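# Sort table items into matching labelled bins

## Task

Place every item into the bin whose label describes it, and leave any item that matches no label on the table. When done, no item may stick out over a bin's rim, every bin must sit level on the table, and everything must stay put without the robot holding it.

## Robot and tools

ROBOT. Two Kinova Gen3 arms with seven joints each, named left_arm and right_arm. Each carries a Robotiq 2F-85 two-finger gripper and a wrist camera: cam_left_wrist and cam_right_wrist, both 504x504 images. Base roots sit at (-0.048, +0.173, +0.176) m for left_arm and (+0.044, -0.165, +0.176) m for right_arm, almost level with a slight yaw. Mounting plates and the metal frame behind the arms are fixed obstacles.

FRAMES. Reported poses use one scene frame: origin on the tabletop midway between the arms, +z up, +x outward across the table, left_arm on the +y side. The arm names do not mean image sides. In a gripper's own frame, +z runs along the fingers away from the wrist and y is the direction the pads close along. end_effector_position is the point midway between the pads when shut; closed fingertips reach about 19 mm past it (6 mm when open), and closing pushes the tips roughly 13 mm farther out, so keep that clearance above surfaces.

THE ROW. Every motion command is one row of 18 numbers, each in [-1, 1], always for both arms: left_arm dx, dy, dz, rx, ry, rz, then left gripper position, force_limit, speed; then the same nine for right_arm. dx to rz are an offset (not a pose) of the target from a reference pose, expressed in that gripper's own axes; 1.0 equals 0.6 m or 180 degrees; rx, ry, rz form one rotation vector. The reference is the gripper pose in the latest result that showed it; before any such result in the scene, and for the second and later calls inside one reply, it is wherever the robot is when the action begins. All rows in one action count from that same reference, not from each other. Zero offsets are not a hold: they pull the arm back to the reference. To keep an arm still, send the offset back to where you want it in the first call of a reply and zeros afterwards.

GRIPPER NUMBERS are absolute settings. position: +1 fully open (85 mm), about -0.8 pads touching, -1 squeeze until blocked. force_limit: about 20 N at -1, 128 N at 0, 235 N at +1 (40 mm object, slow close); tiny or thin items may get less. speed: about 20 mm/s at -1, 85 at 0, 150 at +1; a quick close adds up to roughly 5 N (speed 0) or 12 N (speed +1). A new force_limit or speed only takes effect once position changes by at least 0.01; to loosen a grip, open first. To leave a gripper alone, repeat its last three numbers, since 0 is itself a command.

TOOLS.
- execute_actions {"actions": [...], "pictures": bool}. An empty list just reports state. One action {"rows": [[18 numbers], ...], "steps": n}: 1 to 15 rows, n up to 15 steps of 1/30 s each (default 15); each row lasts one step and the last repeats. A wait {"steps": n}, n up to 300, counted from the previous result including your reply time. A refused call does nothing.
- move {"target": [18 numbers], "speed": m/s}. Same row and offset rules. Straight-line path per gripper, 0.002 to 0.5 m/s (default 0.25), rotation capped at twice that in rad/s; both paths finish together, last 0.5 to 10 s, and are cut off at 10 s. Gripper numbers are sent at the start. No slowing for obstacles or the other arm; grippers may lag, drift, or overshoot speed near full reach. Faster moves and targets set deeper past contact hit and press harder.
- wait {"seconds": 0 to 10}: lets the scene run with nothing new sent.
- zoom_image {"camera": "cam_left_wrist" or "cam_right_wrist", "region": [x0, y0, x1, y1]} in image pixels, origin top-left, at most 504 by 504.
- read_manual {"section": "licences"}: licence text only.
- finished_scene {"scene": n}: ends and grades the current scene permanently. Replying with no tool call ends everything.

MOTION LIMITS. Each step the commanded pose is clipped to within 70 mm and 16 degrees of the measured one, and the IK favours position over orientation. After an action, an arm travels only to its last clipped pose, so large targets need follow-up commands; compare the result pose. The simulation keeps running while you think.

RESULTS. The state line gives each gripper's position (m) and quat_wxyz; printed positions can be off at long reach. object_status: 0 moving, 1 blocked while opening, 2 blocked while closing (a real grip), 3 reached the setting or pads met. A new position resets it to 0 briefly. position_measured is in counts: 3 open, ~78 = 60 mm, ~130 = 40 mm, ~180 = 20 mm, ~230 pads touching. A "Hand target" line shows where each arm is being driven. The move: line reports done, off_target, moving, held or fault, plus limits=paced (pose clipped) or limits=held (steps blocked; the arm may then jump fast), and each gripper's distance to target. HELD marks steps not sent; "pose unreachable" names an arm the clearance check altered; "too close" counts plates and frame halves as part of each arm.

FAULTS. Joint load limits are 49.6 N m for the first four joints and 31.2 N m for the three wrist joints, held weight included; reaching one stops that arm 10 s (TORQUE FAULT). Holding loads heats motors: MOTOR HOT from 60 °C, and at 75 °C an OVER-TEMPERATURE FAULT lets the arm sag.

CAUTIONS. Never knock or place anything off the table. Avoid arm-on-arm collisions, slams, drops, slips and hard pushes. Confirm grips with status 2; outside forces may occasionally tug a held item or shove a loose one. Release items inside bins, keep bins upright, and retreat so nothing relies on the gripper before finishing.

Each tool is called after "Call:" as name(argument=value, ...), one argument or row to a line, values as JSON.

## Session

Call:
execute_actions(
  actions=[],
)

Scene clock: 0.00 s of 4800.00 s.
left_arm: end_effector_position=(+0.2716, +0.3804, +0.2358) position_measured=3 object_status=3 end_effector_quat_wxyz=(+0.097, -0.178, +0.790, +0.579) | right_arm: end_effector_position=(+0.3673, +0.0205, +0.3598) position_measured=3 object_status=3 end_effector_quat_wxyz=(-0.130, +0.970, -0.017, -0.204)
Joint positions: left_arm=[ 0.611  1.216 -0.579  2.108 -1.043  0.743  3.356] | right_arm=[ 0.08   0.615 -0.716  1.688 -0.025  1.21   4.179]
Joint velocities: left_arm=[0.001 0.    0.    0.    0.001 0.001 0.   ] | right_arm=[-0.001 -0.    -0.    -0.002 -0.001  0.     0.   ]
Hand target (left_arm): +0.272, +0.380, +0.236; +0.097, -0.178, +0.790, +0.579
Hand target (right_arm): +0.367, +0.020, +0.360; -0.130, +0.970, -0.017, -0.204

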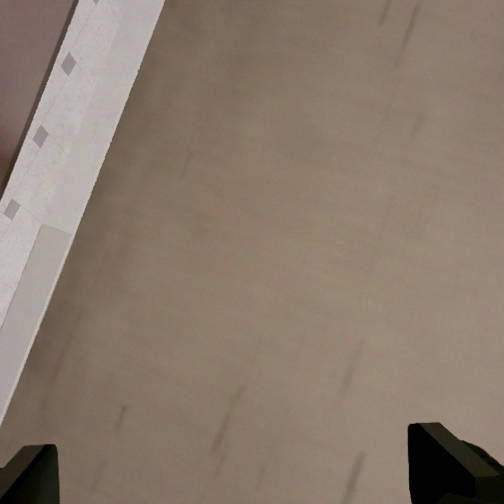

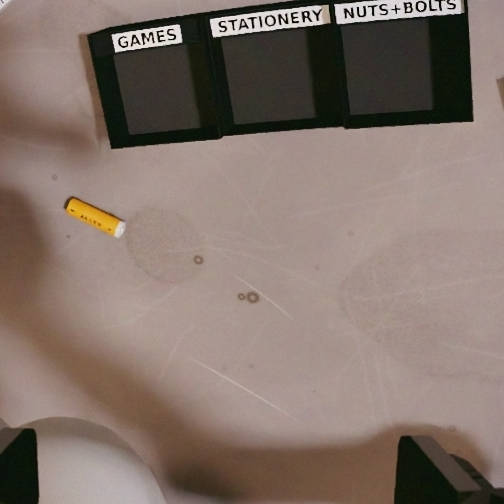

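Call:
move(
  target=[0,0,0,0,0,0,1,0,0,-0.012,0.417,-0.373,-0.084,0.131,-0.011,1,0,0],
  speed=0.3,
)

Scene clock: 6.27 s of 4800.00 s.
left_arm: end_effector_position=(+0.2716, +0.3804, +0.2358) position_measured=3 object_status=3 end_effector_quat_wxyz=(+0.097, -0.178, +0.790, +0.579) | right_arm: end_effector_position=(+0.4267, -0.2786, +0.4985) position_measured=3 object_status=3 end_effector_quat_wxyz=(+0.000, +1.000, +0.000, -0.001)
Joint positions: left_arm=[ 0.611  1.216 -0.579  2.108 -1.043  0.743  3.356] | right_arm=[ 0.573  0.246 -0.588  1.541  0.157  1.396  4.764]
Joint velocities: left_arm=[-0.     0.001  0.     0.     0.001  0.    -0.   ] | right_arm=[ 0.005 -0.003  0.006  0.    -0.001  0.     0.002]
Hand target (left_arm): +0.272, +0.380, +0.236; +0.097, -0.178, +0.790, +0.579
Hand target (right_arm): +0.427, -0.279, +0.499; +0.000, +1.000, -0.000, -0.000
Off the commanded pose (left_arm): 0.000 m, 0 deg.
Off the commanded pose (right_arm): 0.001 m, 0 deg.
After step 90, 1.70 s passed at rest.
move: done

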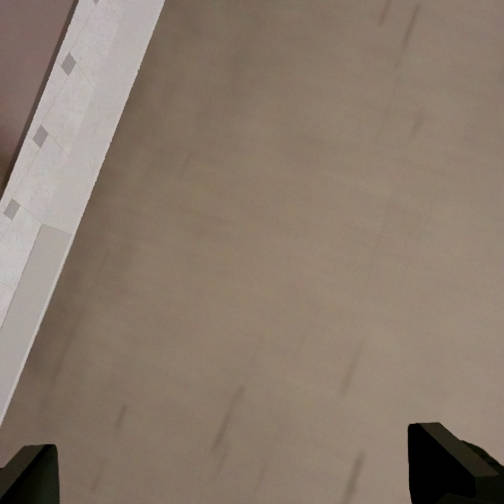

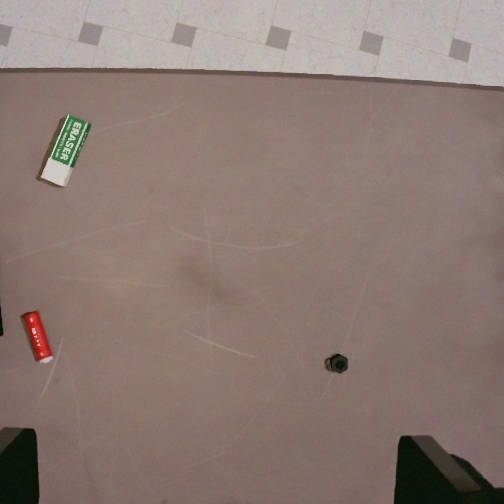

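Call:
move(
  target=[-0.342,0.282,-0.227,0.397,0.066,0.122,1,0,0,-0.43,0.24,0,0,0,0,1,0,0],
  speed=0.35,
)

Scene clock: 13.13 s of 4800.00 s.
left_arm: end_effector_position=(+0.4004, +0.3299, +0.4999) position_measured=3 object_status=3 end_effector_quat_wxyz=(+0.000, +0.003, +1.000, -0.004) | right_arm: end_effector_position=(+0.1692, -0.4224, +0.4985) position_measured=3 object_status=3 end_effector_quat_wxyz=(-0.001, +1.000, +0.000, +0.000)
Joint positions: left_arm=[-0.242  0.391 -0.235  1.294  0.08   1.458  1.119] | right_arm=[ 1.114 -0.076 -0.166  1.854 -0.005  1.345  5.742]
Joint velocities: left_arm=[ 0.001  0.004 -0.001  0.     0.001  0.    -0.002] | right_arm=[-0.001 -0.    -0.    -0.003 -0.     0.001  0.001]
Hand target (left_arm): +0.400, +0.330, +0.500; +0.000, +0.002, +1.000, -0.004
Hand target (right_arm): +0.169, -0.422, +0.499; -0.001, +1.000, +0.000, +0.000
Off the commanded pose (left_arm): 0.001 m, 0 deg.
Off the commanded pose (right_arm): 0.001 m, 0 deg.
After step 90, 1.10 s passed at rest.
move: done; limits=paced

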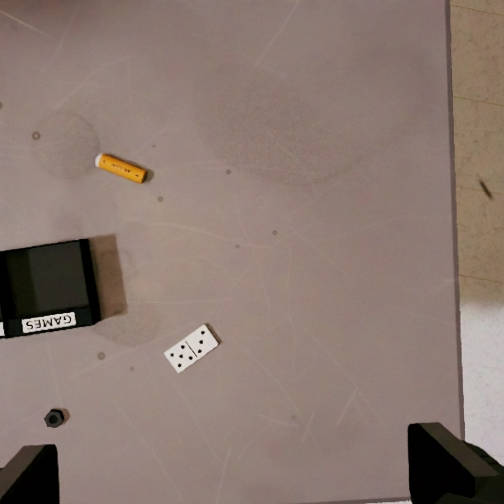

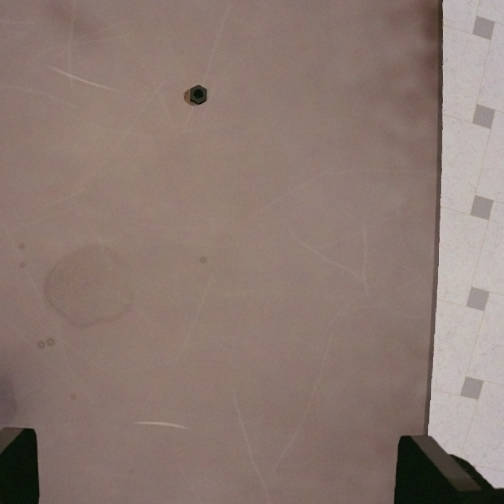

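Call:
move(
  target=[-0.083,-0.383,0,0,0,0,1,0,0,0.31,-0.047,0.69,0,0,0.333,0.08,-0.6,0],
  speed=0.35,
)

Scene clock: 18.43 s of 4800.00 s.
left_arm: end_effector_position=(+0.4489, +0.1004, +0.5010) position_measured=3 object_status=3 end_effector_quat_wxyz=(-0.000, +0.003, +1.000, -0.003) | right_arm: end_effector_position=(+0.3546, -0.3950, +0.0853) position_measured=119 object_status=3 end_effector_quat_wxyz=(+0.001, +0.866, -0.500, -0.000)
Joint positions: left_arm=[ 0.175  0.467 -0.139  1.181  0.049  1.496  1.634] | right_arm=[ 0.484  0.929 -0.002  2.066  0.138  0.137  4.092]
Joint velocities: left_arm=[-0.     0.001  0.     0.     0.     0.     0.   ] | right_arm=[-0.003  0.004  0.    -0.001  0.     0.    -0.001]
Hand target (left_arm): +0.449, +0.100, +0.501; -0.000, +0.003, +1.000, -0.003
Hand target (right_arm): +0.355, -0.395, +0.085; +0.001, +0.866, -0.499, -0.000
Off the commanded pose (left_arm): 0.001 m, 0 deg.
Off the commanded pose (right_arm): 0.002 m, 0 deg.
After step 90, 0.10 s passed at rest.
move: done

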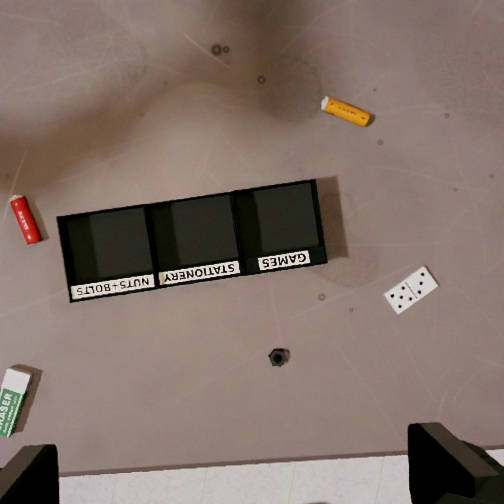

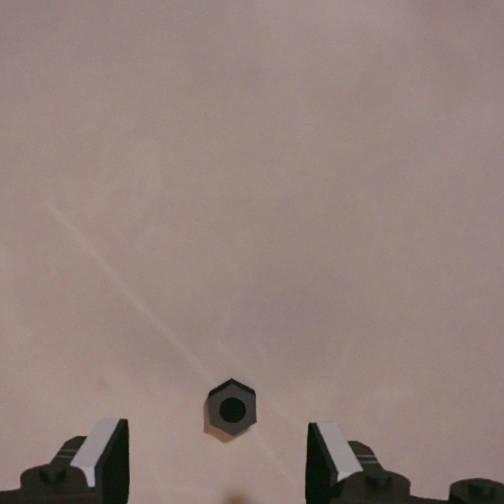

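Call:
move(
  target=[-0.022,0.308,0.69,0,0,0.322,0.08,-0.6,0,-0.003,0.007,0.106,0,0,0,0.08,-0.6,0],
  speed=0.35,
)

Call:
move(
  target=[0,0,0,0,0,0,0.08,-0.6,0,0,0,0,0,0,0,-1,-0.6,0],
)

Scene clock: 25.77 s of 4800.00 s.
left_arm: end_effector_position=(+0.4638, +0.2837, +0.0864) position_measured=119 object_status=3 end_effector_quat_wxyz=(+0.001, +0.486, +0.874, -0.002) | right_arm: end_effector_position=(+0.3501, -0.3957, +0.0218) position_measured=119 object_status=3 end_effector_quat_wxyz=(+0.001, +0.866, -0.499, -0.000)
Joint positions: left_arm=[-0.297  1.043  0.033  1.57  -0.084  0.524  0.369] | right_arm=[0.479 1.098 0.019 2.025 0.142 0.007 4.092]
Joint velocities: left_arm=[-0.004  0.003  0.    -0.001  0.    -0.     0.   ] | right_arm=[-0.     0.001 -0.     0.001 -0.    -0.001  0.001]
Hand target (left_arm): +0.464, +0.284, +0.086; +0.001, +0.486, +0.874, -0.002
Hand target (right_arm): +0.350, -0.396, +0.022; +0.001, +0.866, -0.499, -0.000
Off the commanded pose (left_arm): 0.002 m, 0 deg.
Off the commanded pose (right_arm): 0.000 m, 0 deg.
After step 90, 2.27 s passed at rest.
move: done

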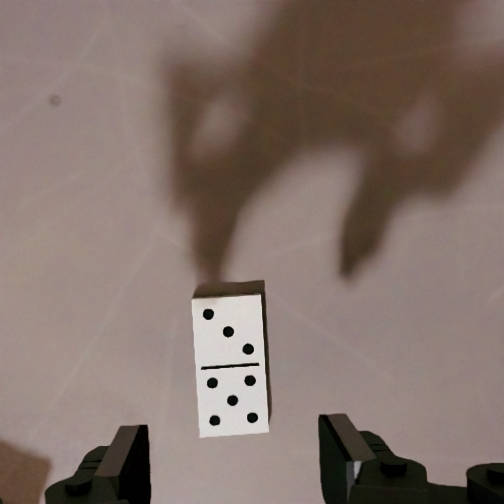

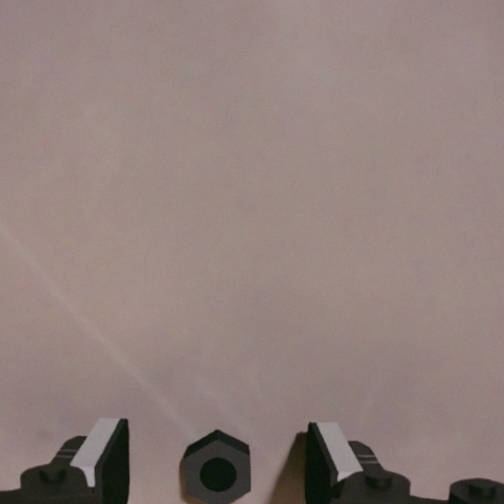

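Scene clock: 26.40 s of 4800.00 s.
left_arm: end_effector_position=(+0.4638, +0.2837, +0.0864) position_measured=119 object_status=3 end_effector_quat_wxyz=(+0.001, +0.486, +0.874, -0.002) | right_arm: end_effector_position=(+0.3502, -0.3957, +0.0219) position_measured=199 object_status=2 end_effector_quat_wxyz=(+0.001, +0.866, -0.499, -0.000)
Joint positions: left_arm=[-0.297  1.043  0.033  1.57  -0.084  0.524  0.369] | right_arm=[0.479 1.098 0.019 2.025 0.142 0.007 4.092]
Joint velocities: left_arm=[ 0.    -0.001 -0.001 -0.001  0.     0.     0.001] | right_arm=[-0.     0.    -0.     0.001 -0.    -0.001  0.   ]
Hand target (left_arm): +0.464, +0.284, +0.086; +0.001, +0.486, +0.874, -0.002
Hand target (right_arm): +0.350, -0.396, +0.022; +0.001, +0.866, -0.499, -0.000
Off the commanded pose (left_arm): 0.000 m, 0 deg.
Off the commanded pose (right_arm): 0.000 m, 0 deg.
move: done

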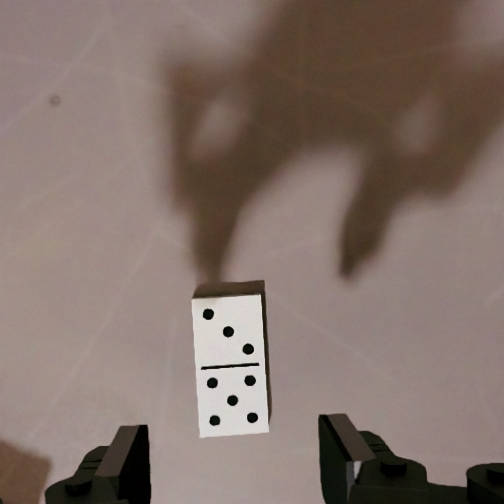

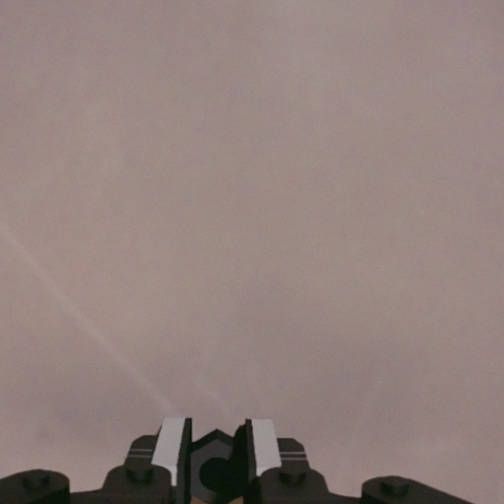

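Call:
move(
  target=[0.015,0,0.102,0,0,0,0.08,-0.6,0,-0.508,-0.392,-0.13,0,0,-0.364,-1,-0.6,0],
  speed=0.3,
)

Scene clock: 31.77 s of 4800.00 s.
left_arm: end_effector_position=(+0.4592, +0.2912, +0.0253) position_measured=119 object_status=3 end_effector_quat_wxyz=(+0.001, +0.486, +0.874, -0.002) | right_arm: end_effector_position=(+0.4014, -0.0150, +0.0997) position_measured=199 object_status=2 end_effector_quat_wxyz=(+0.001, +0.999, +0.048, +0.000)
Joint positions: left_arm=[-0.312  1.168  0.027  1.538 -0.091  0.43   0.358] | right_arm=[-0.542  0.912 -0.016  2.05   0.176  0.19   4.164]
Joint velocities: left_arm=[ 0.     0.     0.001  0.001  0.    -0.     0.   ] | right_arm=[-0.007 -0.    -0.    -0.001  0.002  0.002 -0.002]
Hand target (left_arm): +0.459, +0.291, +0.025; +0.001, +0.486, +0.874, -0.002
Hand target (right_arm): +0.401, -0.015, +0.100; +0.001, +0.999, +0.049, +0.000
Off the commanded pose (left_arm): 0.000 m, 0 deg.
Off the commanded pose (right_arm): 0.001 m, 0 deg.
After step 90, 0.03 s passed at rest.
move: done

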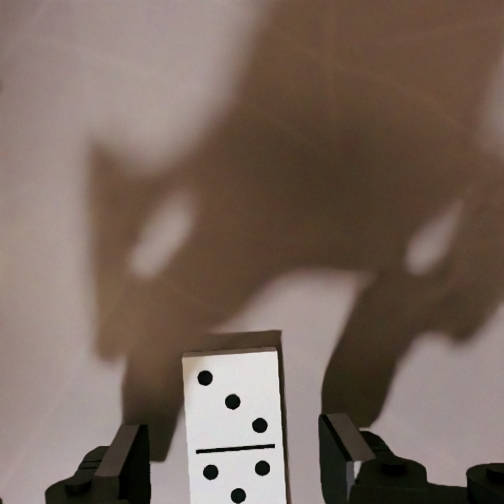

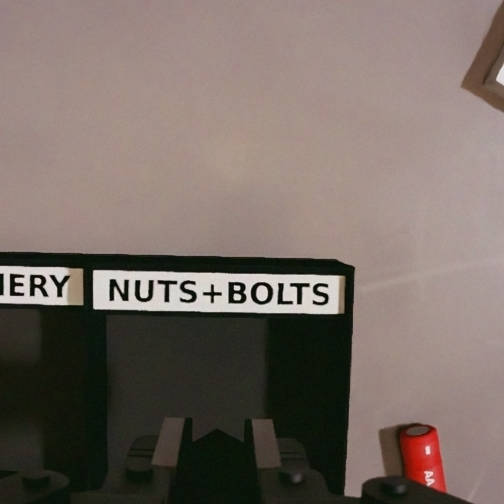

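Call:
move(
  target=[0.005,0,0.011,0,0,0,0.08,-0.6,0,0.02,0,0.12,0,0,0,-1,-0.6,0],
  speed=0.09,
)

Call:
move(
  target=[0,0,0,0,0,0,-1,-0.6,0,0,0,0,0,0,0,-0.25,-0.6,-0.3],
)

Call:
move(
  target=[0,0,-0.11,0,0,0,-1,-0.6,0,0,0,-0.1,0,0,0,-0.25,-0.6,-0.3],
  speed=0.18,
)

Scene clock: 36.27 s of 4800.00 s.
left_arm: end_effector_position=(+0.4577, +0.2938, +0.0187) position_measured=119 object_status=3 end_effector_quat_wxyz=(+0.001, +0.486, +0.874, -0.002) | right_arm: end_effector_position=(+0.4142, -0.0137, +0.0288) position_measured=199 object_status=2 end_effector_quat_wxyz=(+0.001, +0.999, +0.048, +0.001)
Joint positions: left_arm=[-0.317  1.182  0.026  1.535 -0.093  0.419  0.354] | right_arm=[-0.543  1.101  0.006  1.962  0.184  0.086  4.165]
Joint velocities: left_arm=[-0.     0.     0.    -0.001  0.001 -0.001  0.001] | right_arm=[ 0.003 -0.     0.     0.001 -0.     0.001 -0.001]
Hand target (left_arm): +0.458, +0.294, +0.019; +0.001, +0.486, +0.874, -0.002
Hand target (right_arm): +0.414, -0.014, +0.028; +0.001, +0.999, +0.048, +0.000
Off the commanded pose (left_arm): 0.000 m, 0 deg.
Off the commanded pose (right_arm): 0.001 m, 0 deg.
After step 90, 0.37 s passed at rest.
move: done

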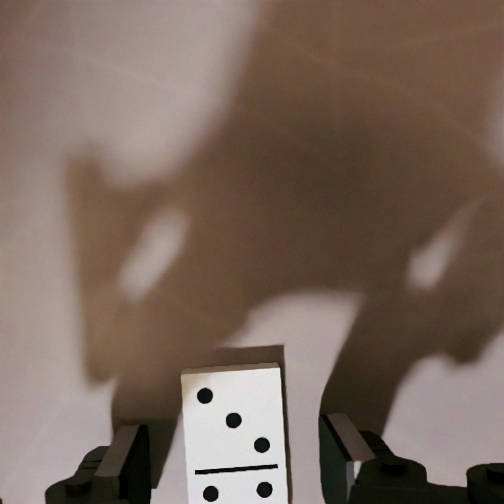

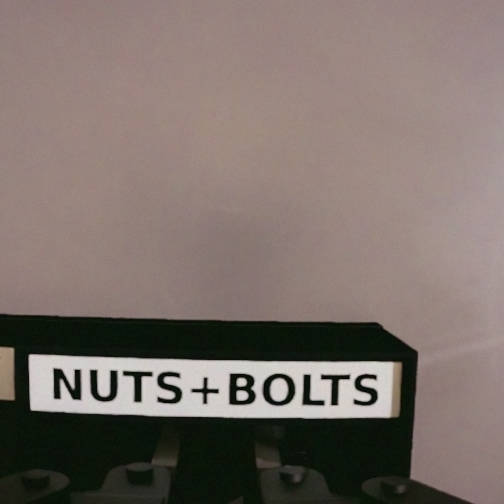

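Scene clock: 36.83 s of 4800.00 s.
left_arm: end_effector_position=(+0.4587, +0.2940, +0.0197) position_measured=173 object_status=2 end_effector_quat_wxyz=(+0.002, +0.486, +0.874, -0.001) | right_arm: end_effector_position=(+0.4142, -0.0137, +0.0288) position_measured=160 object_status=0 end_effector_quat_wxyz=(+0.001, +0.999, +0.048, +0.001)
Joint positions: left_arm=[-0.317  1.18   0.026  1.535 -0.093  0.419  0.354] | right_arm=[-0.543  1.101  0.006  1.962  0.184  0.086  4.165]
Joint velocities: left_arm=[-0.001 -0.001 -0.    -0.001 -0.    -0.    -0.   ] | right_arm=[ 0.002 -0.    -0.     0.    -0.     0.    -0.   ]
Hand target (left_arm): +0.458, +0.294, +0.019; +0.001, +0.486, +0.874, -0.002
Hand target (right_arm): +0.414, -0.014, +0.029; +0.001, +0.999, +0.048, +0.001
Off the commanded pose (left_arm): 0.001 m, 0 deg.
Off the commanded pose (right_arm): 0.000 m, 0 deg.
move: done

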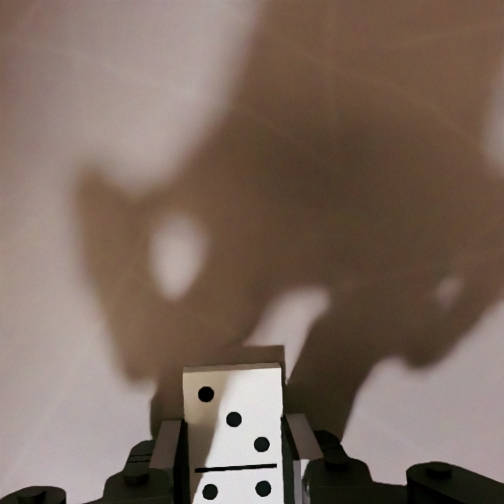

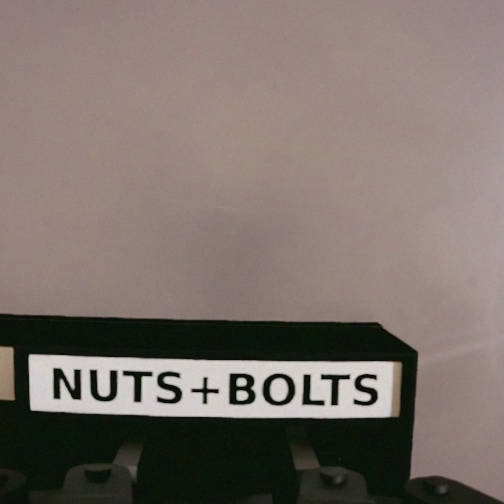

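Scene clock: 37.70 s of 4800.00 s.
left_arm: end_effector_position=(+0.4583, +0.2941, +0.0855) position_measured=173 object_status=2 end_effector_quat_wxyz=(+0.002, +0.486, +0.874, -0.002) | right_arm: end_effector_position=(+0.4138, -0.0137, +0.0885) position_measured=160 object_status=3 end_effector_quat_wxyz=(+0.001, +0.999, +0.048, +0.001)
Joint positions: left_arm=[-0.321  1.04   0.035  1.584 -0.089  0.511  0.351] | right_arm=[-0.529  0.947 -0.018  2.007  0.181  0.198  4.172]
Joint velocities: left_arm=[-0.001 -0.003  0.     0.    -0.001 -0.001 -0.   ] | right_arm=[ 0.001 -0.005  0.     0.002 -0.001 -0.     0.   ]
Hand target (left_arm): +0.458, +0.294, +0.086; +0.002, +0.486, +0.874, -0.002
Hand target (right_arm): +0.414, -0.014, +0.089; +0.001, +0.999, +0.048, +0.001
Off the commanded pose (left_arm): 0.000 m, 0 deg.
Off the commanded pose (right_arm): 0.000 m, 0 deg.
move: done

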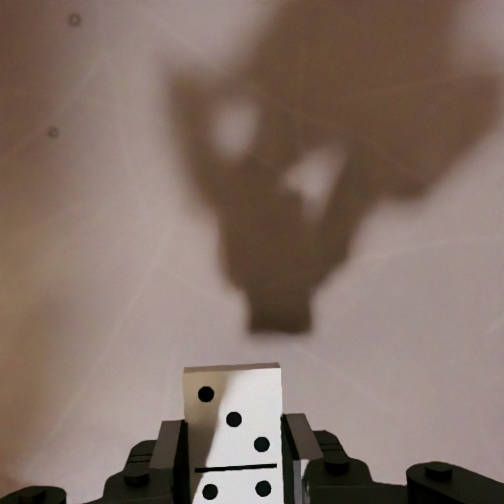

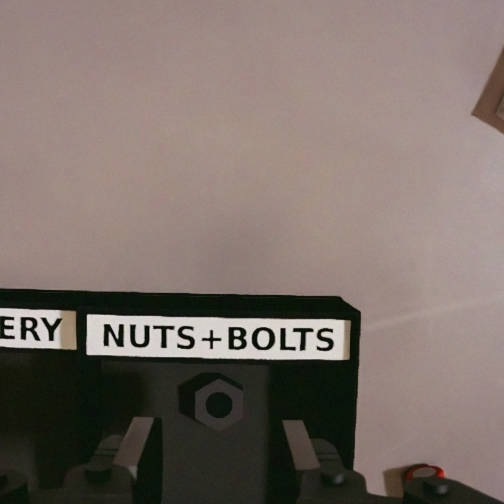

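Call:
move(
  target=[-0.127,-0.23,-0.01,0,0,-0.353,-1,-0.6,0,0.213,0.197,0,0,0,0.147,0.08,-0.6,0],
  speed=0.35,
)

Scene clock: 42.40 s of 4800.00 s.
left_arm: end_effector_position=(+0.3813, +0.1571, +0.0917) position_measured=173 object_status=2 end_effector_quat_wxyz=(+0.001, -0.048, +0.999, -0.002) | right_arm: end_effector_position=(+0.5523, -0.1184, +0.0888) position_measured=119 object_status=3 end_effector_quat_wxyz=(+0.001, +0.983, -0.181, +0.001)
Joint positions: left_arm=[ 0.089  0.953 -0.181  1.911  0.449  0.309  1.241] | right_arm=[-0.224  1.031 -0.009  1.617  0.062  0.495  4.145]
Joint velocities: left_arm=[ 0.009 -0.001  0.001 -0.001 -0.002  0.001  0.003] | right_arm=[ 0.002  0.003  0.    -0.002 -0.     0.001  0.   ]
Hand target (left_arm): +0.381, +0.157, +0.092; +0.001, -0.047, +0.999, -0.002
Hand target (right_arm): +0.552, -0.119, +0.089; +0.001, +0.983, -0.181, +0.001
Off the commanded pose (left_arm): 0.001 m, 0 deg.
Off the commanded pose (right_arm): 0.001 m, 0 deg.
move: done

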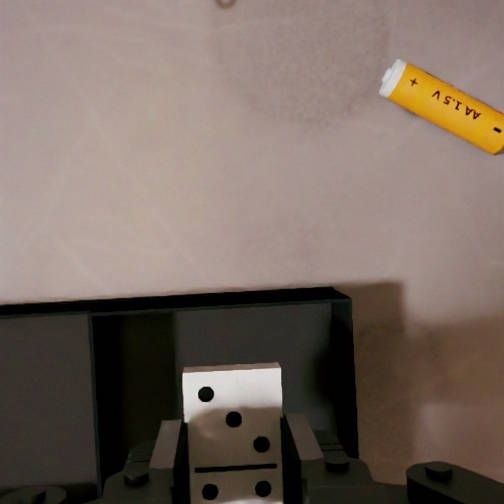

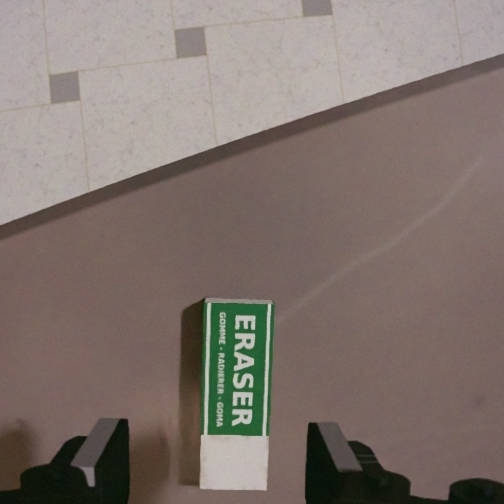

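Call:
move(
  target=[0,-0.005,0.107,0,0,0,-1,-0.6,0,0.004,0.009,0.11,0,0,0,0.08,-0.6,0],
  speed=0.09,
)

Call:
move(
  target=[0,0,0,0,0,0,-0.13,-0.6,-0.3,0,0,0,0,0,0,-1,-0.6,0],
)

Call:
move(
  target=[0,0,-0.1,0,0,0,-0.13,-0.6,-0.3,0,0,-0.11,0,0,0,-1,-0.6,0],
  speed=0.18,
)

Scene clock: 47.00 s of 4800.00 s.
left_arm: end_effector_position=(+0.3821, +0.1539, +0.0278) position_measured=173 object_status=2 end_effector_quat_wxyz=(+0.001, -0.047, +0.999, -0.002) | right_arm: end_effector_position=(+0.5530, -0.1243, +0.0232) position_measured=119 object_status=3 end_effector_quat_wxyz=(+0.001, +0.983, -0.181, +0.001)
Joint positions: left_arm=[ 0.049  1.105 -0.114  1.865  0.474  0.189  1.218] | right_arm=[-0.212  1.171 -0.005  1.571  0.069  0.4    4.151]
Joint velocities: left_arm=[-0.002  0.007  0.     0.     0.    -0.    -0.001] | right_arm=[ 0.001  0.005  0.     0.001  0.001  0.    -0.001]
Hand target (left_arm): +0.382, +0.154, +0.027; +0.001, -0.047, +0.999, -0.002
Hand target (right_arm): +0.553, -0.124, +0.023; +0.001, +0.983, -0.181, +0.001
Off the commanded pose (left_arm): 0.000 m, 0 deg.
Off the commanded pose (right_arm): 0.000 m, 0 deg.
After step 90, 0.53 s passed at rest.
move: done

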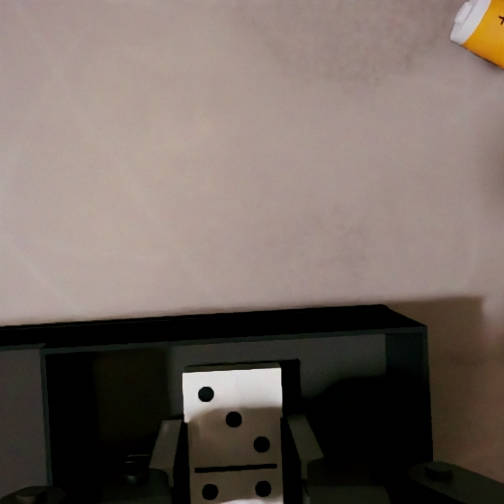

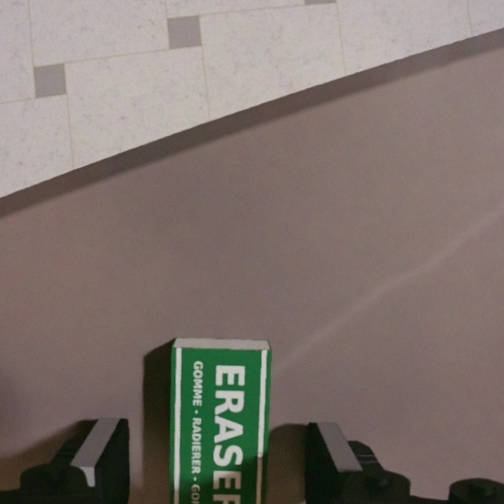

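Scene clock: 47.53 s of 4800.00 s.
left_arm: end_effector_position=(+0.3821, +0.1539, +0.0278) position_measured=145 object_status=0 end_effector_quat_wxyz=(+0.001, -0.047, +0.999, -0.002) | right_arm: end_effector_position=(+0.5531, -0.1243, +0.0234) position_measured=177 object_status=2 end_effector_quat_wxyz=(+0.001, +0.983, -0.181, +0.001)
Joint positions: left_arm=[ 0.049  1.105 -0.114  1.865  0.474  0.189  1.218] | right_arm=[-0.212  1.171 -0.005  1.571  0.069  0.4    4.151]
Joint velocities: left_arm=[-0.    -0.001 -0.     0.    -0.001  0.     0.001] | right_arm=[-0.    -0.    -0.    -0.002 -0.    -0.001 -0.   ]
Hand target (left_arm): +0.382, +0.154, +0.028; +0.001, -0.047, +0.999, -0.002
Hand target (right_arm): +0.553, -0.124, +0.023; +0.001, +0.983, -0.181, +0.001
Off the commanded pose (left_arm): 0.000 m, 0 deg.
Off the commanded pose (right_arm): 0.000 m, 0 deg.
move: done

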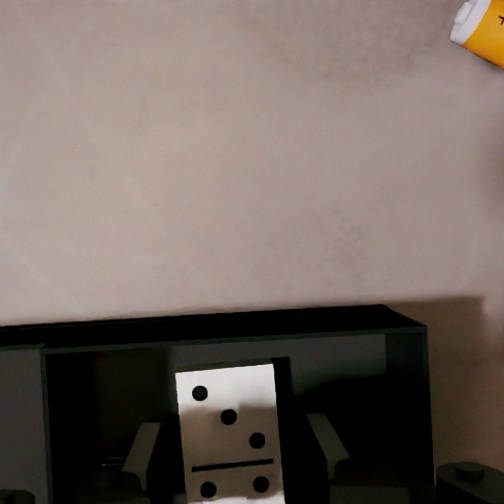

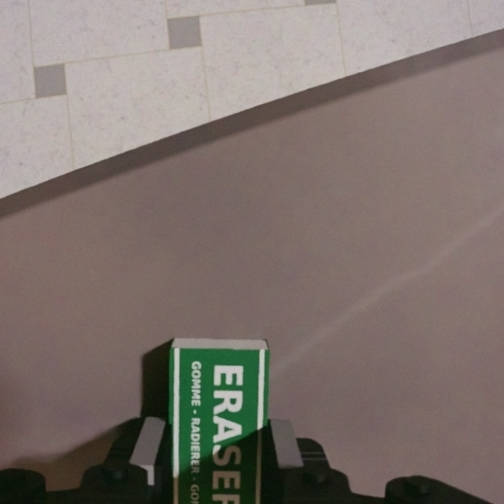

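Scene clock: 48.37 s of 4800.00 s.
left_arm: end_effector_position=(+0.3817, +0.1542, +0.0876) position_measured=145 object_status=3 end_effector_quat_wxyz=(+0.001, -0.048, +0.999, -0.002) | right_arm: end_effector_position=(+0.5528, -0.1243, +0.0891) position_measured=177 object_status=2 end_effector_quat_wxyz=(+0.001, +0.983, -0.181, +0.001)
Joint positions: left_arm=[ 0.094  0.963 -0.178  1.908  0.453  0.302  1.244] | right_arm=[-0.211  1.03  -0.011  1.618  0.064  0.494  4.154]
Joint velocities: left_arm=[ 0.003 -0.005 -0.     0.001 -0.001  0.001  0.001] | right_arm=[-0.    -0.005  0.     0.     0.001  0.     0.001]
Hand target (left_arm): +0.382, +0.154, +0.088; +0.001, -0.047, +0.999, -0.002
Hand target (right_arm): +0.553, -0.124, +0.089; +0.000, +0.983, -0.181, +0.001
Off the commanded pose (left_arm): 0.000 m, 0 deg.
Off the commanded pose (right_arm): 0.000 m, 0 deg.
move: done

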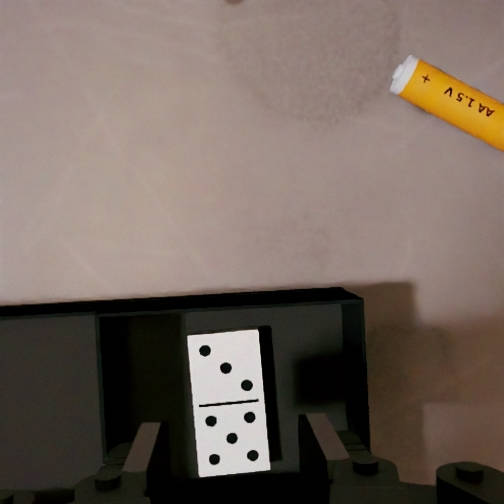

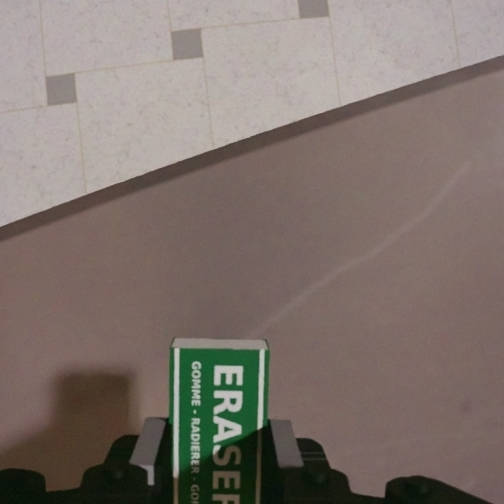

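Call:
move(
  target=[0.25,0.527,-0.6,0,0,0,1,-0.6,0,-0.368,-0.205,0,0,0,0.353,-1,-0.6,0],
  speed=0.35,
)

Scene clock: 52.70 s of 4800.00 s.
left_arm: end_effector_position=(+0.2021, +0.4548, +0.4457) position_measured=3 object_status=3 end_effector_quat_wxyz=(+0.002, -0.046, +0.999, -0.004) | right_arm: end_effector_position=(+0.3911, +0.0687, +0.0889) position_measured=177 object_status=2 end_effector_quat_wxyz=(-0.000, +0.740, -0.673, +0.002)
Joint positions: left_arm=[-0.487  0.206 -0.528  1.744  0.111  1.206  0.64 ] | right_arm=[-0.883  0.977  0.203  1.946 -0.566  0.28   3.099]
Joint velocities: left_arm=[-0.004  0.003 -0.007 -0.003  0.002  0.001 -0.001] | right_arm=[-0.011  0.    -0.001  0.     0.003 -0.001 -0.002]
Hand target (left_arm): +0.202, +0.455, +0.446; +0.002, -0.047, +0.999, -0.004
Hand target (right_arm): +0.391, +0.069, +0.089; -0.000, +0.740, -0.672, +0.002
Off the commanded pose (left_arm): 0.002 m, 0 deg.
Off the commanded pose (right_arm): 0.001 m, 0 deg.
move: done

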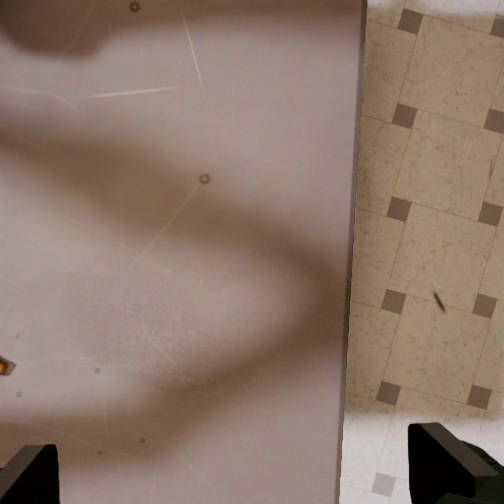

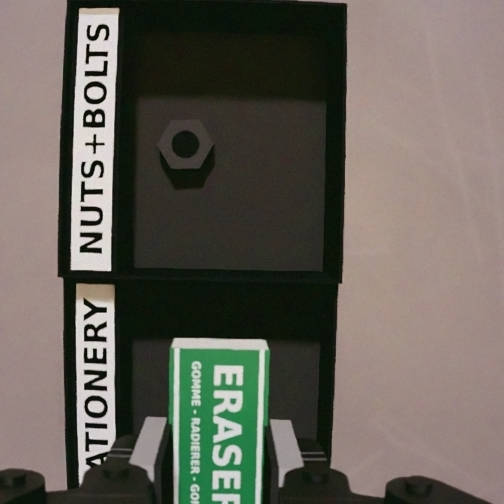

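Call:
move(
  target=[0,0,0,0,0,0,1,-0.6,0,0.003,0.002,0.097,0,0,0,-1,-0.6,0],
  speed=0.09,
)

Call:
move(
  target=[0,0,0,0,0,0,1,-0.6,0,0,0,0,0,0,0,-0.21,-0.6,-0.3],
)

Call:
move(
  target=[0,0,0,0,0,0,1,-0.6,0,0,0,-0.095,0,0,0,-0.21,-0.6,-0.3],
  speed=0.18,
)

Call:
move(
  target=[0,0,0,0,0,0,1,-0.6,0,-0.118,-0.232,0,0,0,0,0.08,-0.6,0],
  speed=0.3,
)

Scene clock: 56.70 s of 4800.00 s.
left_arm: end_effector_position=(+0.2021, +0.4548, +0.4457) position_measured=3 object_status=3 end_effector_quat_wxyz=(+0.002, -0.046, +0.999, -0.004) | right_arm: end_effector_position=(+0.3904, +0.0670, +0.0310) position_measured=177 object_status=2 end_effector_quat_wxyz=(-0.001, +0.740, -0.672, +0.002)
Joint positions: left_arm=[-0.488  0.206 -0.528  1.744  0.111  1.206  0.64 ] | right_arm=[-0.823  1.112  0.121  1.908 -0.587  0.161  3.13 ]
Joint velocities: left_arm=[ 0.003 -0.    -0.    -0.001 -0.     0.001 -0.   ] | right_arm=[ 0.003  0.007  0.001  0.    -0.     0.     0.001]
Hand target (left_arm): +0.202, +0.455, +0.446; +0.002, -0.046, +0.999, -0.004
Hand target (right_arm): +0.390, +0.067, +0.031; -0.000, +0.740, -0.672, +0.002
Off the commanded pose (left_arm): 0.000 m, 0 deg.
Off the commanded pose (right_arm): 0.000 m, 0 deg.
After step 90, 0.03 s passed at rest.
move: done

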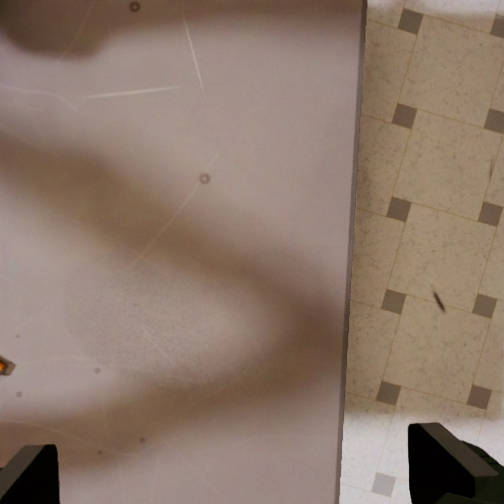

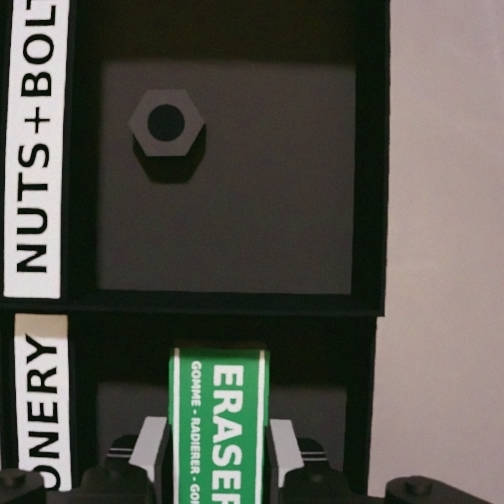

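Scene clock: 57.20 s of 4800.00 s.
left_arm: end_effector_position=(+0.2021, +0.4548, +0.4457) position_measured=3 object_status=3 end_effector_quat_wxyz=(+0.002, -0.046, +0.999, -0.004) | right_arm: end_effector_position=(+0.3904, +0.0670, +0.0310) position_measured=155 object_status=0 end_effector_quat_wxyz=(-0.001, +0.740, -0.672, +0.002)
Joint positions: left_arm=[-0.488  0.206 -0.528  1.744  0.111  1.206  0.64 ] | right_arm=[-0.823  1.112  0.121  1.908 -0.587  0.161  3.13 ]
Joint velocities: left_arm=[-0.001  0.    -0.     0.    -0.     0.    -0.   ] | right_arm=[ 0.     0.     0.     0.001 -0.001 -0.001 -0.001]
Hand target (left_arm): +0.202, +0.455, +0.446; +0.002, -0.046, +0.999, -0.004
Hand target (right_arm): +0.390, +0.067, +0.031; -0.001, +0.740, -0.672, +0.002
Off the commanded pose (left_arm): 0.000 m, 0 deg.
Off the commanded pose (right_arm): 0.000 m, 0 deg.
move: done

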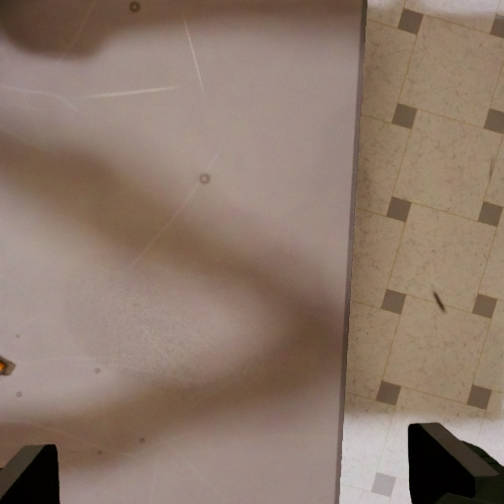

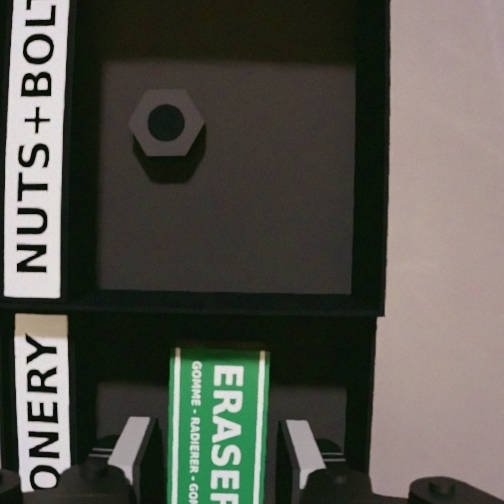

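Scene clock: 58.07 s of 4800.00 s.
left_arm: end_effector_position=(+0.2021, +0.4548, +0.4457) position_measured=3 object_status=3 end_effector_quat_wxyz=(+0.002, -0.046, +0.999, -0.004) | right_arm: end_effector_position=(+0.3901, +0.0669, +0.0878) position_measured=155 object_status=3 end_effector_quat_wxyz=(-0.001, +0.740, -0.672, +0.002)
Joint positions: left_arm=[-0.488  0.206 -0.528  1.744  0.111  1.206  0.64 ] | right_arm=[-0.878  0.978  0.198  1.952 -0.568  0.271  3.103]
Joint velocities: left_arm=[ 0.     0.     0.    -0.001  0.     0.     0.001] | right_arm=[-0.003 -0.004  0.    -0.001  0.    -0.    -0.001]
Hand target (left_arm): +0.202, +0.455, +0.446; +0.002, -0.046, +0.999, -0.004
Hand target (right_arm): +0.390, +0.067, +0.088; -0.001, +0.740, -0.672, +0.002
Off the commanded pose (left_arm): 0.000 m, 0 deg.
Off the commanded pose (right_arm): 0.000 m, 0 deg.
move: done

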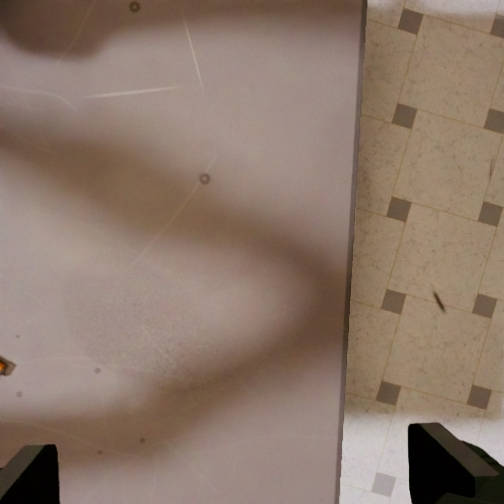

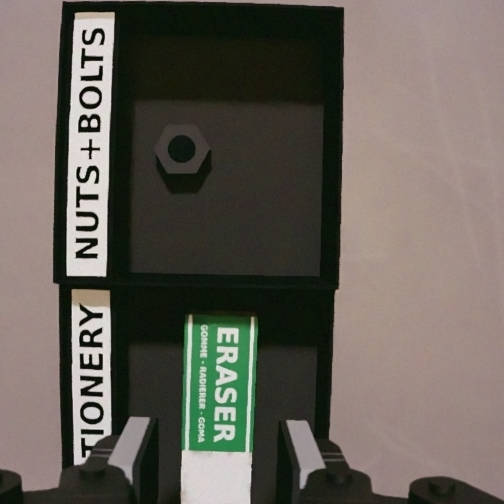

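Scene clock: 59.17 s of 4800.00 s.
left_arm: end_effector_position=(+0.2021, +0.4548, +0.4457) position_measured=3 object_status=3 end_effector_quat_wxyz=(+0.002, -0.046, +0.999, -0.004) | right_arm: end_effector_position=(+0.5221, +0.1513, +0.0889) position_measured=119 object_status=3 end_effector_quat_wxyz=(-0.001, +0.740, -0.672, +0.001)
Joint positions: left_arm=[-0.488  0.206 -0.528  1.744  0.111  1.206  0.64 ] | right_arm=[-0.904  1.161  0.36   1.359 -0.484  0.714  2.943]
Joint velocities: left_arm=[ 0.001  0.    -0.     0.001 -0.001  0.     0.001] | right_arm=[ 0.001  0.012 -0.001 -0.007  0.002  0.002 -0.001]
Hand target (left_arm): +0.202, +0.455, +0.446; +0.002, -0.046, +0.999, -0.004
Hand target (right_arm): +0.522, +0.151, +0.088; -0.001, +0.740, -0.672, +0.001
Off the commanded pose (left_arm): 0.000 m, 0 deg.
Off the commanded pose (right_arm): 0.001 m, 0 deg.
move: done

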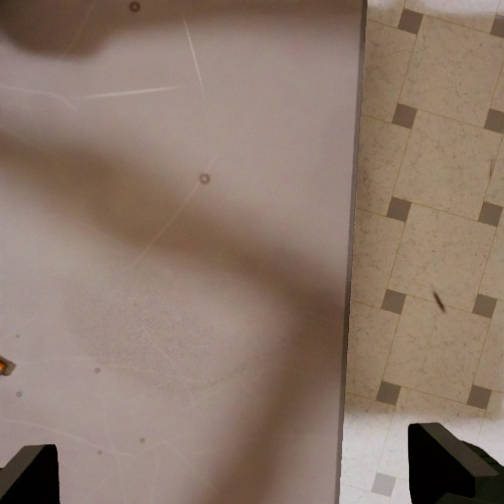

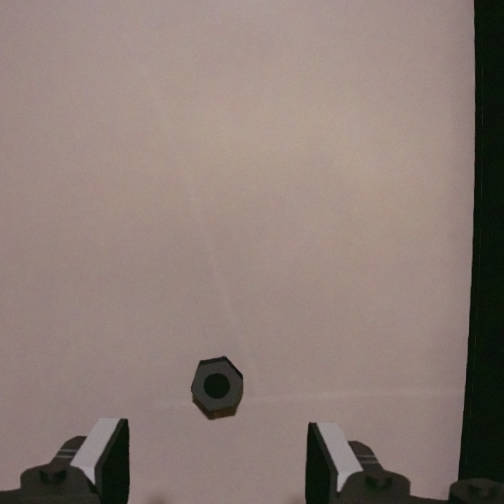

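Call:
move(
  target=[0,0,0,0,0,0,1,-0.6,0,0.008,-0.002,0.113,0,0,0.07,0.08,-0.6,0],
  speed=0.11,
)

Call:
move(
  target=[0,0,0,0,0,0,1,-0.6,0,0,0,0,0,0,0,-1,-0.6,0],
)

Call:
move(
  target=[0,0,0,0,0,0,1,-0.6,0,0,0,-0.105,0,0,0,-1,-0.6,0],
  speed=0.18,
)

Scene clock: 62.73 s of 4800.00 s.
left_arm: end_effector_position=(+0.2021, +0.4548, +0.4457) position_measured=3 object_status=3 end_effector_quat_wxyz=(+0.002, -0.046, +0.999, -0.004) | right_arm: end_effector_position=(+0.5242, +0.1469, +0.0215) position_measured=119 object_status=3 end_effector_quat_wxyz=(-0.002, +0.662, -0.749, +0.001)
Joint positions: left_arm=[-0.488  0.206 -0.528  1.744  0.111  1.206  0.64 ] | right_arm=[-0.896  1.296  0.367  1.314 -0.579  0.641  2.792]
Joint velocities: left_arm=[-0.001  0.     0.     0.     0.001 -0.     0.001] | right_arm=[ 0.002  0.005 -0.     0.     0.001 -0.001 -0.001]
Hand target (left_arm): +0.202, +0.455, +0.446; +0.002, -0.046, +0.999, -0.004
Hand target (right_arm): +0.524, +0.147, +0.021; +0.001, -0.662, +0.749, -0.001
Off the commanded pose (left_arm): 0.000 m, 0 deg.
Off the commanded pose (right_arm): 0.000 m, 0 deg.
move: done

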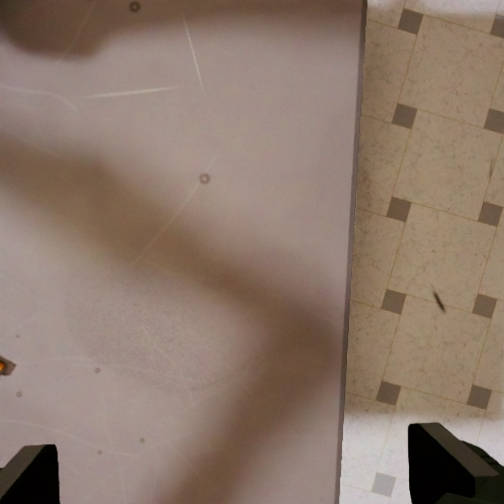

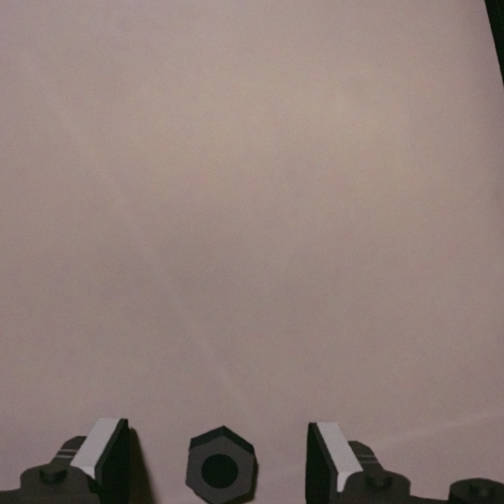

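Scene clock: 63.37 s of 4800.00 s.
left_arm: end_effector_position=(+0.2021, +0.4548, +0.4457) position_measured=3 object_status=3 end_effector_quat_wxyz=(+0.002, -0.046, +0.999, -0.004) | right_arm: end_effector_position=(+0.5243, +0.1469, +0.0216) position_measured=198 object_status=2 end_effector_quat_wxyz=(-0.002, +0.662, -0.749, +0.001)
Joint positions: left_arm=[-0.488  0.206 -0.528  1.744  0.111  1.206  0.64 ] | right_arm=[-0.896  1.296  0.367  1.314 -0.579  0.641  2.792]
Joint velocities: left_arm=[ 0.002  0.    -0.    -0.001 -0.001 -0.    -0.001] | right_arm=[-0.     0.     0.     0.001 -0.     0.    -0.   ]
Hand target (left_arm): +0.202, +0.455, +0.446; +0.002, -0.046, +0.999, -0.004
Hand target (right_arm): +0.524, +0.147, +0.021; +0.002, -0.662, +0.749, -0.001
Off the commanded pose (left_arm): 0.000 m, 0 deg.
Off the commanded pose (right_arm): 0.000 m, 0 deg.
move: done

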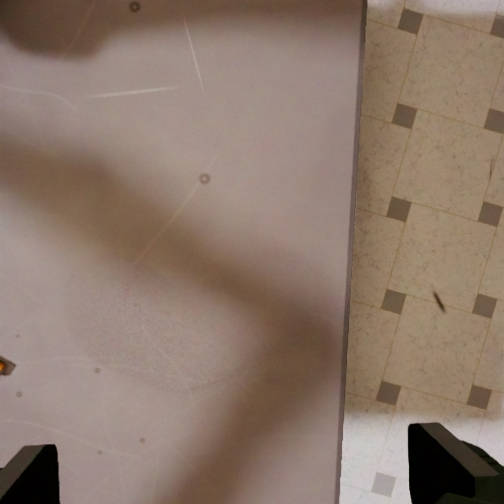

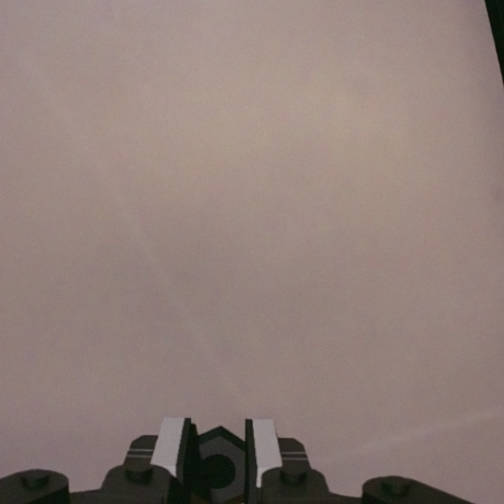

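Scene clock: 64.17 s of 4800.00 s.
left_arm: end_effector_position=(+0.2021, +0.4548, +0.4457) position_measured=3 object_status=3 end_effector_quat_wxyz=(+0.002, -0.046, +0.999, -0.004) | right_arm: end_effector_position=(+0.5239, +0.1467, +0.0843) position_measured=198 object_status=2 end_effector_quat_wxyz=(-0.002, +0.662, -0.750, +0.001)
Joint positions: left_arm=[-0.488  0.206 -0.528  1.744  0.111  1.206  0.64 ] | right_arm=[-0.918  1.177  0.403  1.363 -0.551  0.718  2.778]
Joint velocities: left_arm=[ 0.002 -0.001  0.    -0.     0.    -0.001  0.   ] | right_arm=[-0.002 -0.005  0.     0.001  0.    -0.001 -0.   ]
Hand target (left_arm): +0.202, +0.455, +0.446; +0.002, -0.046, +0.999, -0.004
Hand target (right_arm): +0.524, +0.147, +0.085; +0.002, -0.662, +0.750, -0.001
Off the commanded pose (left_arm): 0.000 m, 0 deg.
Off the commanded pose (right_arm): 0.000 m, 0 deg.
move: done

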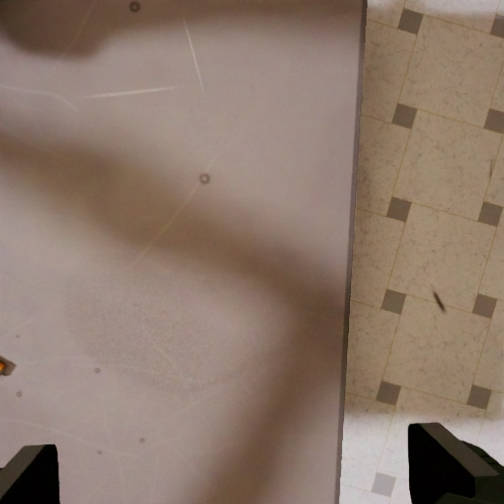

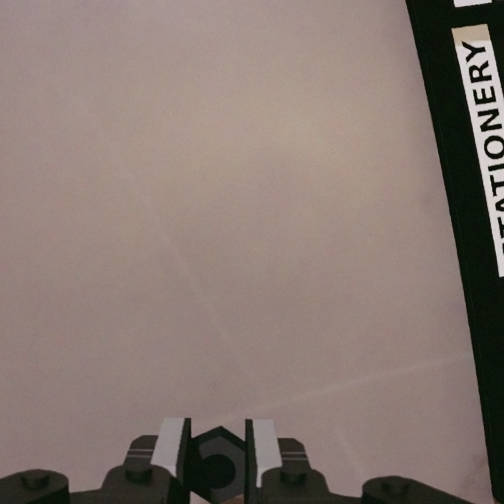

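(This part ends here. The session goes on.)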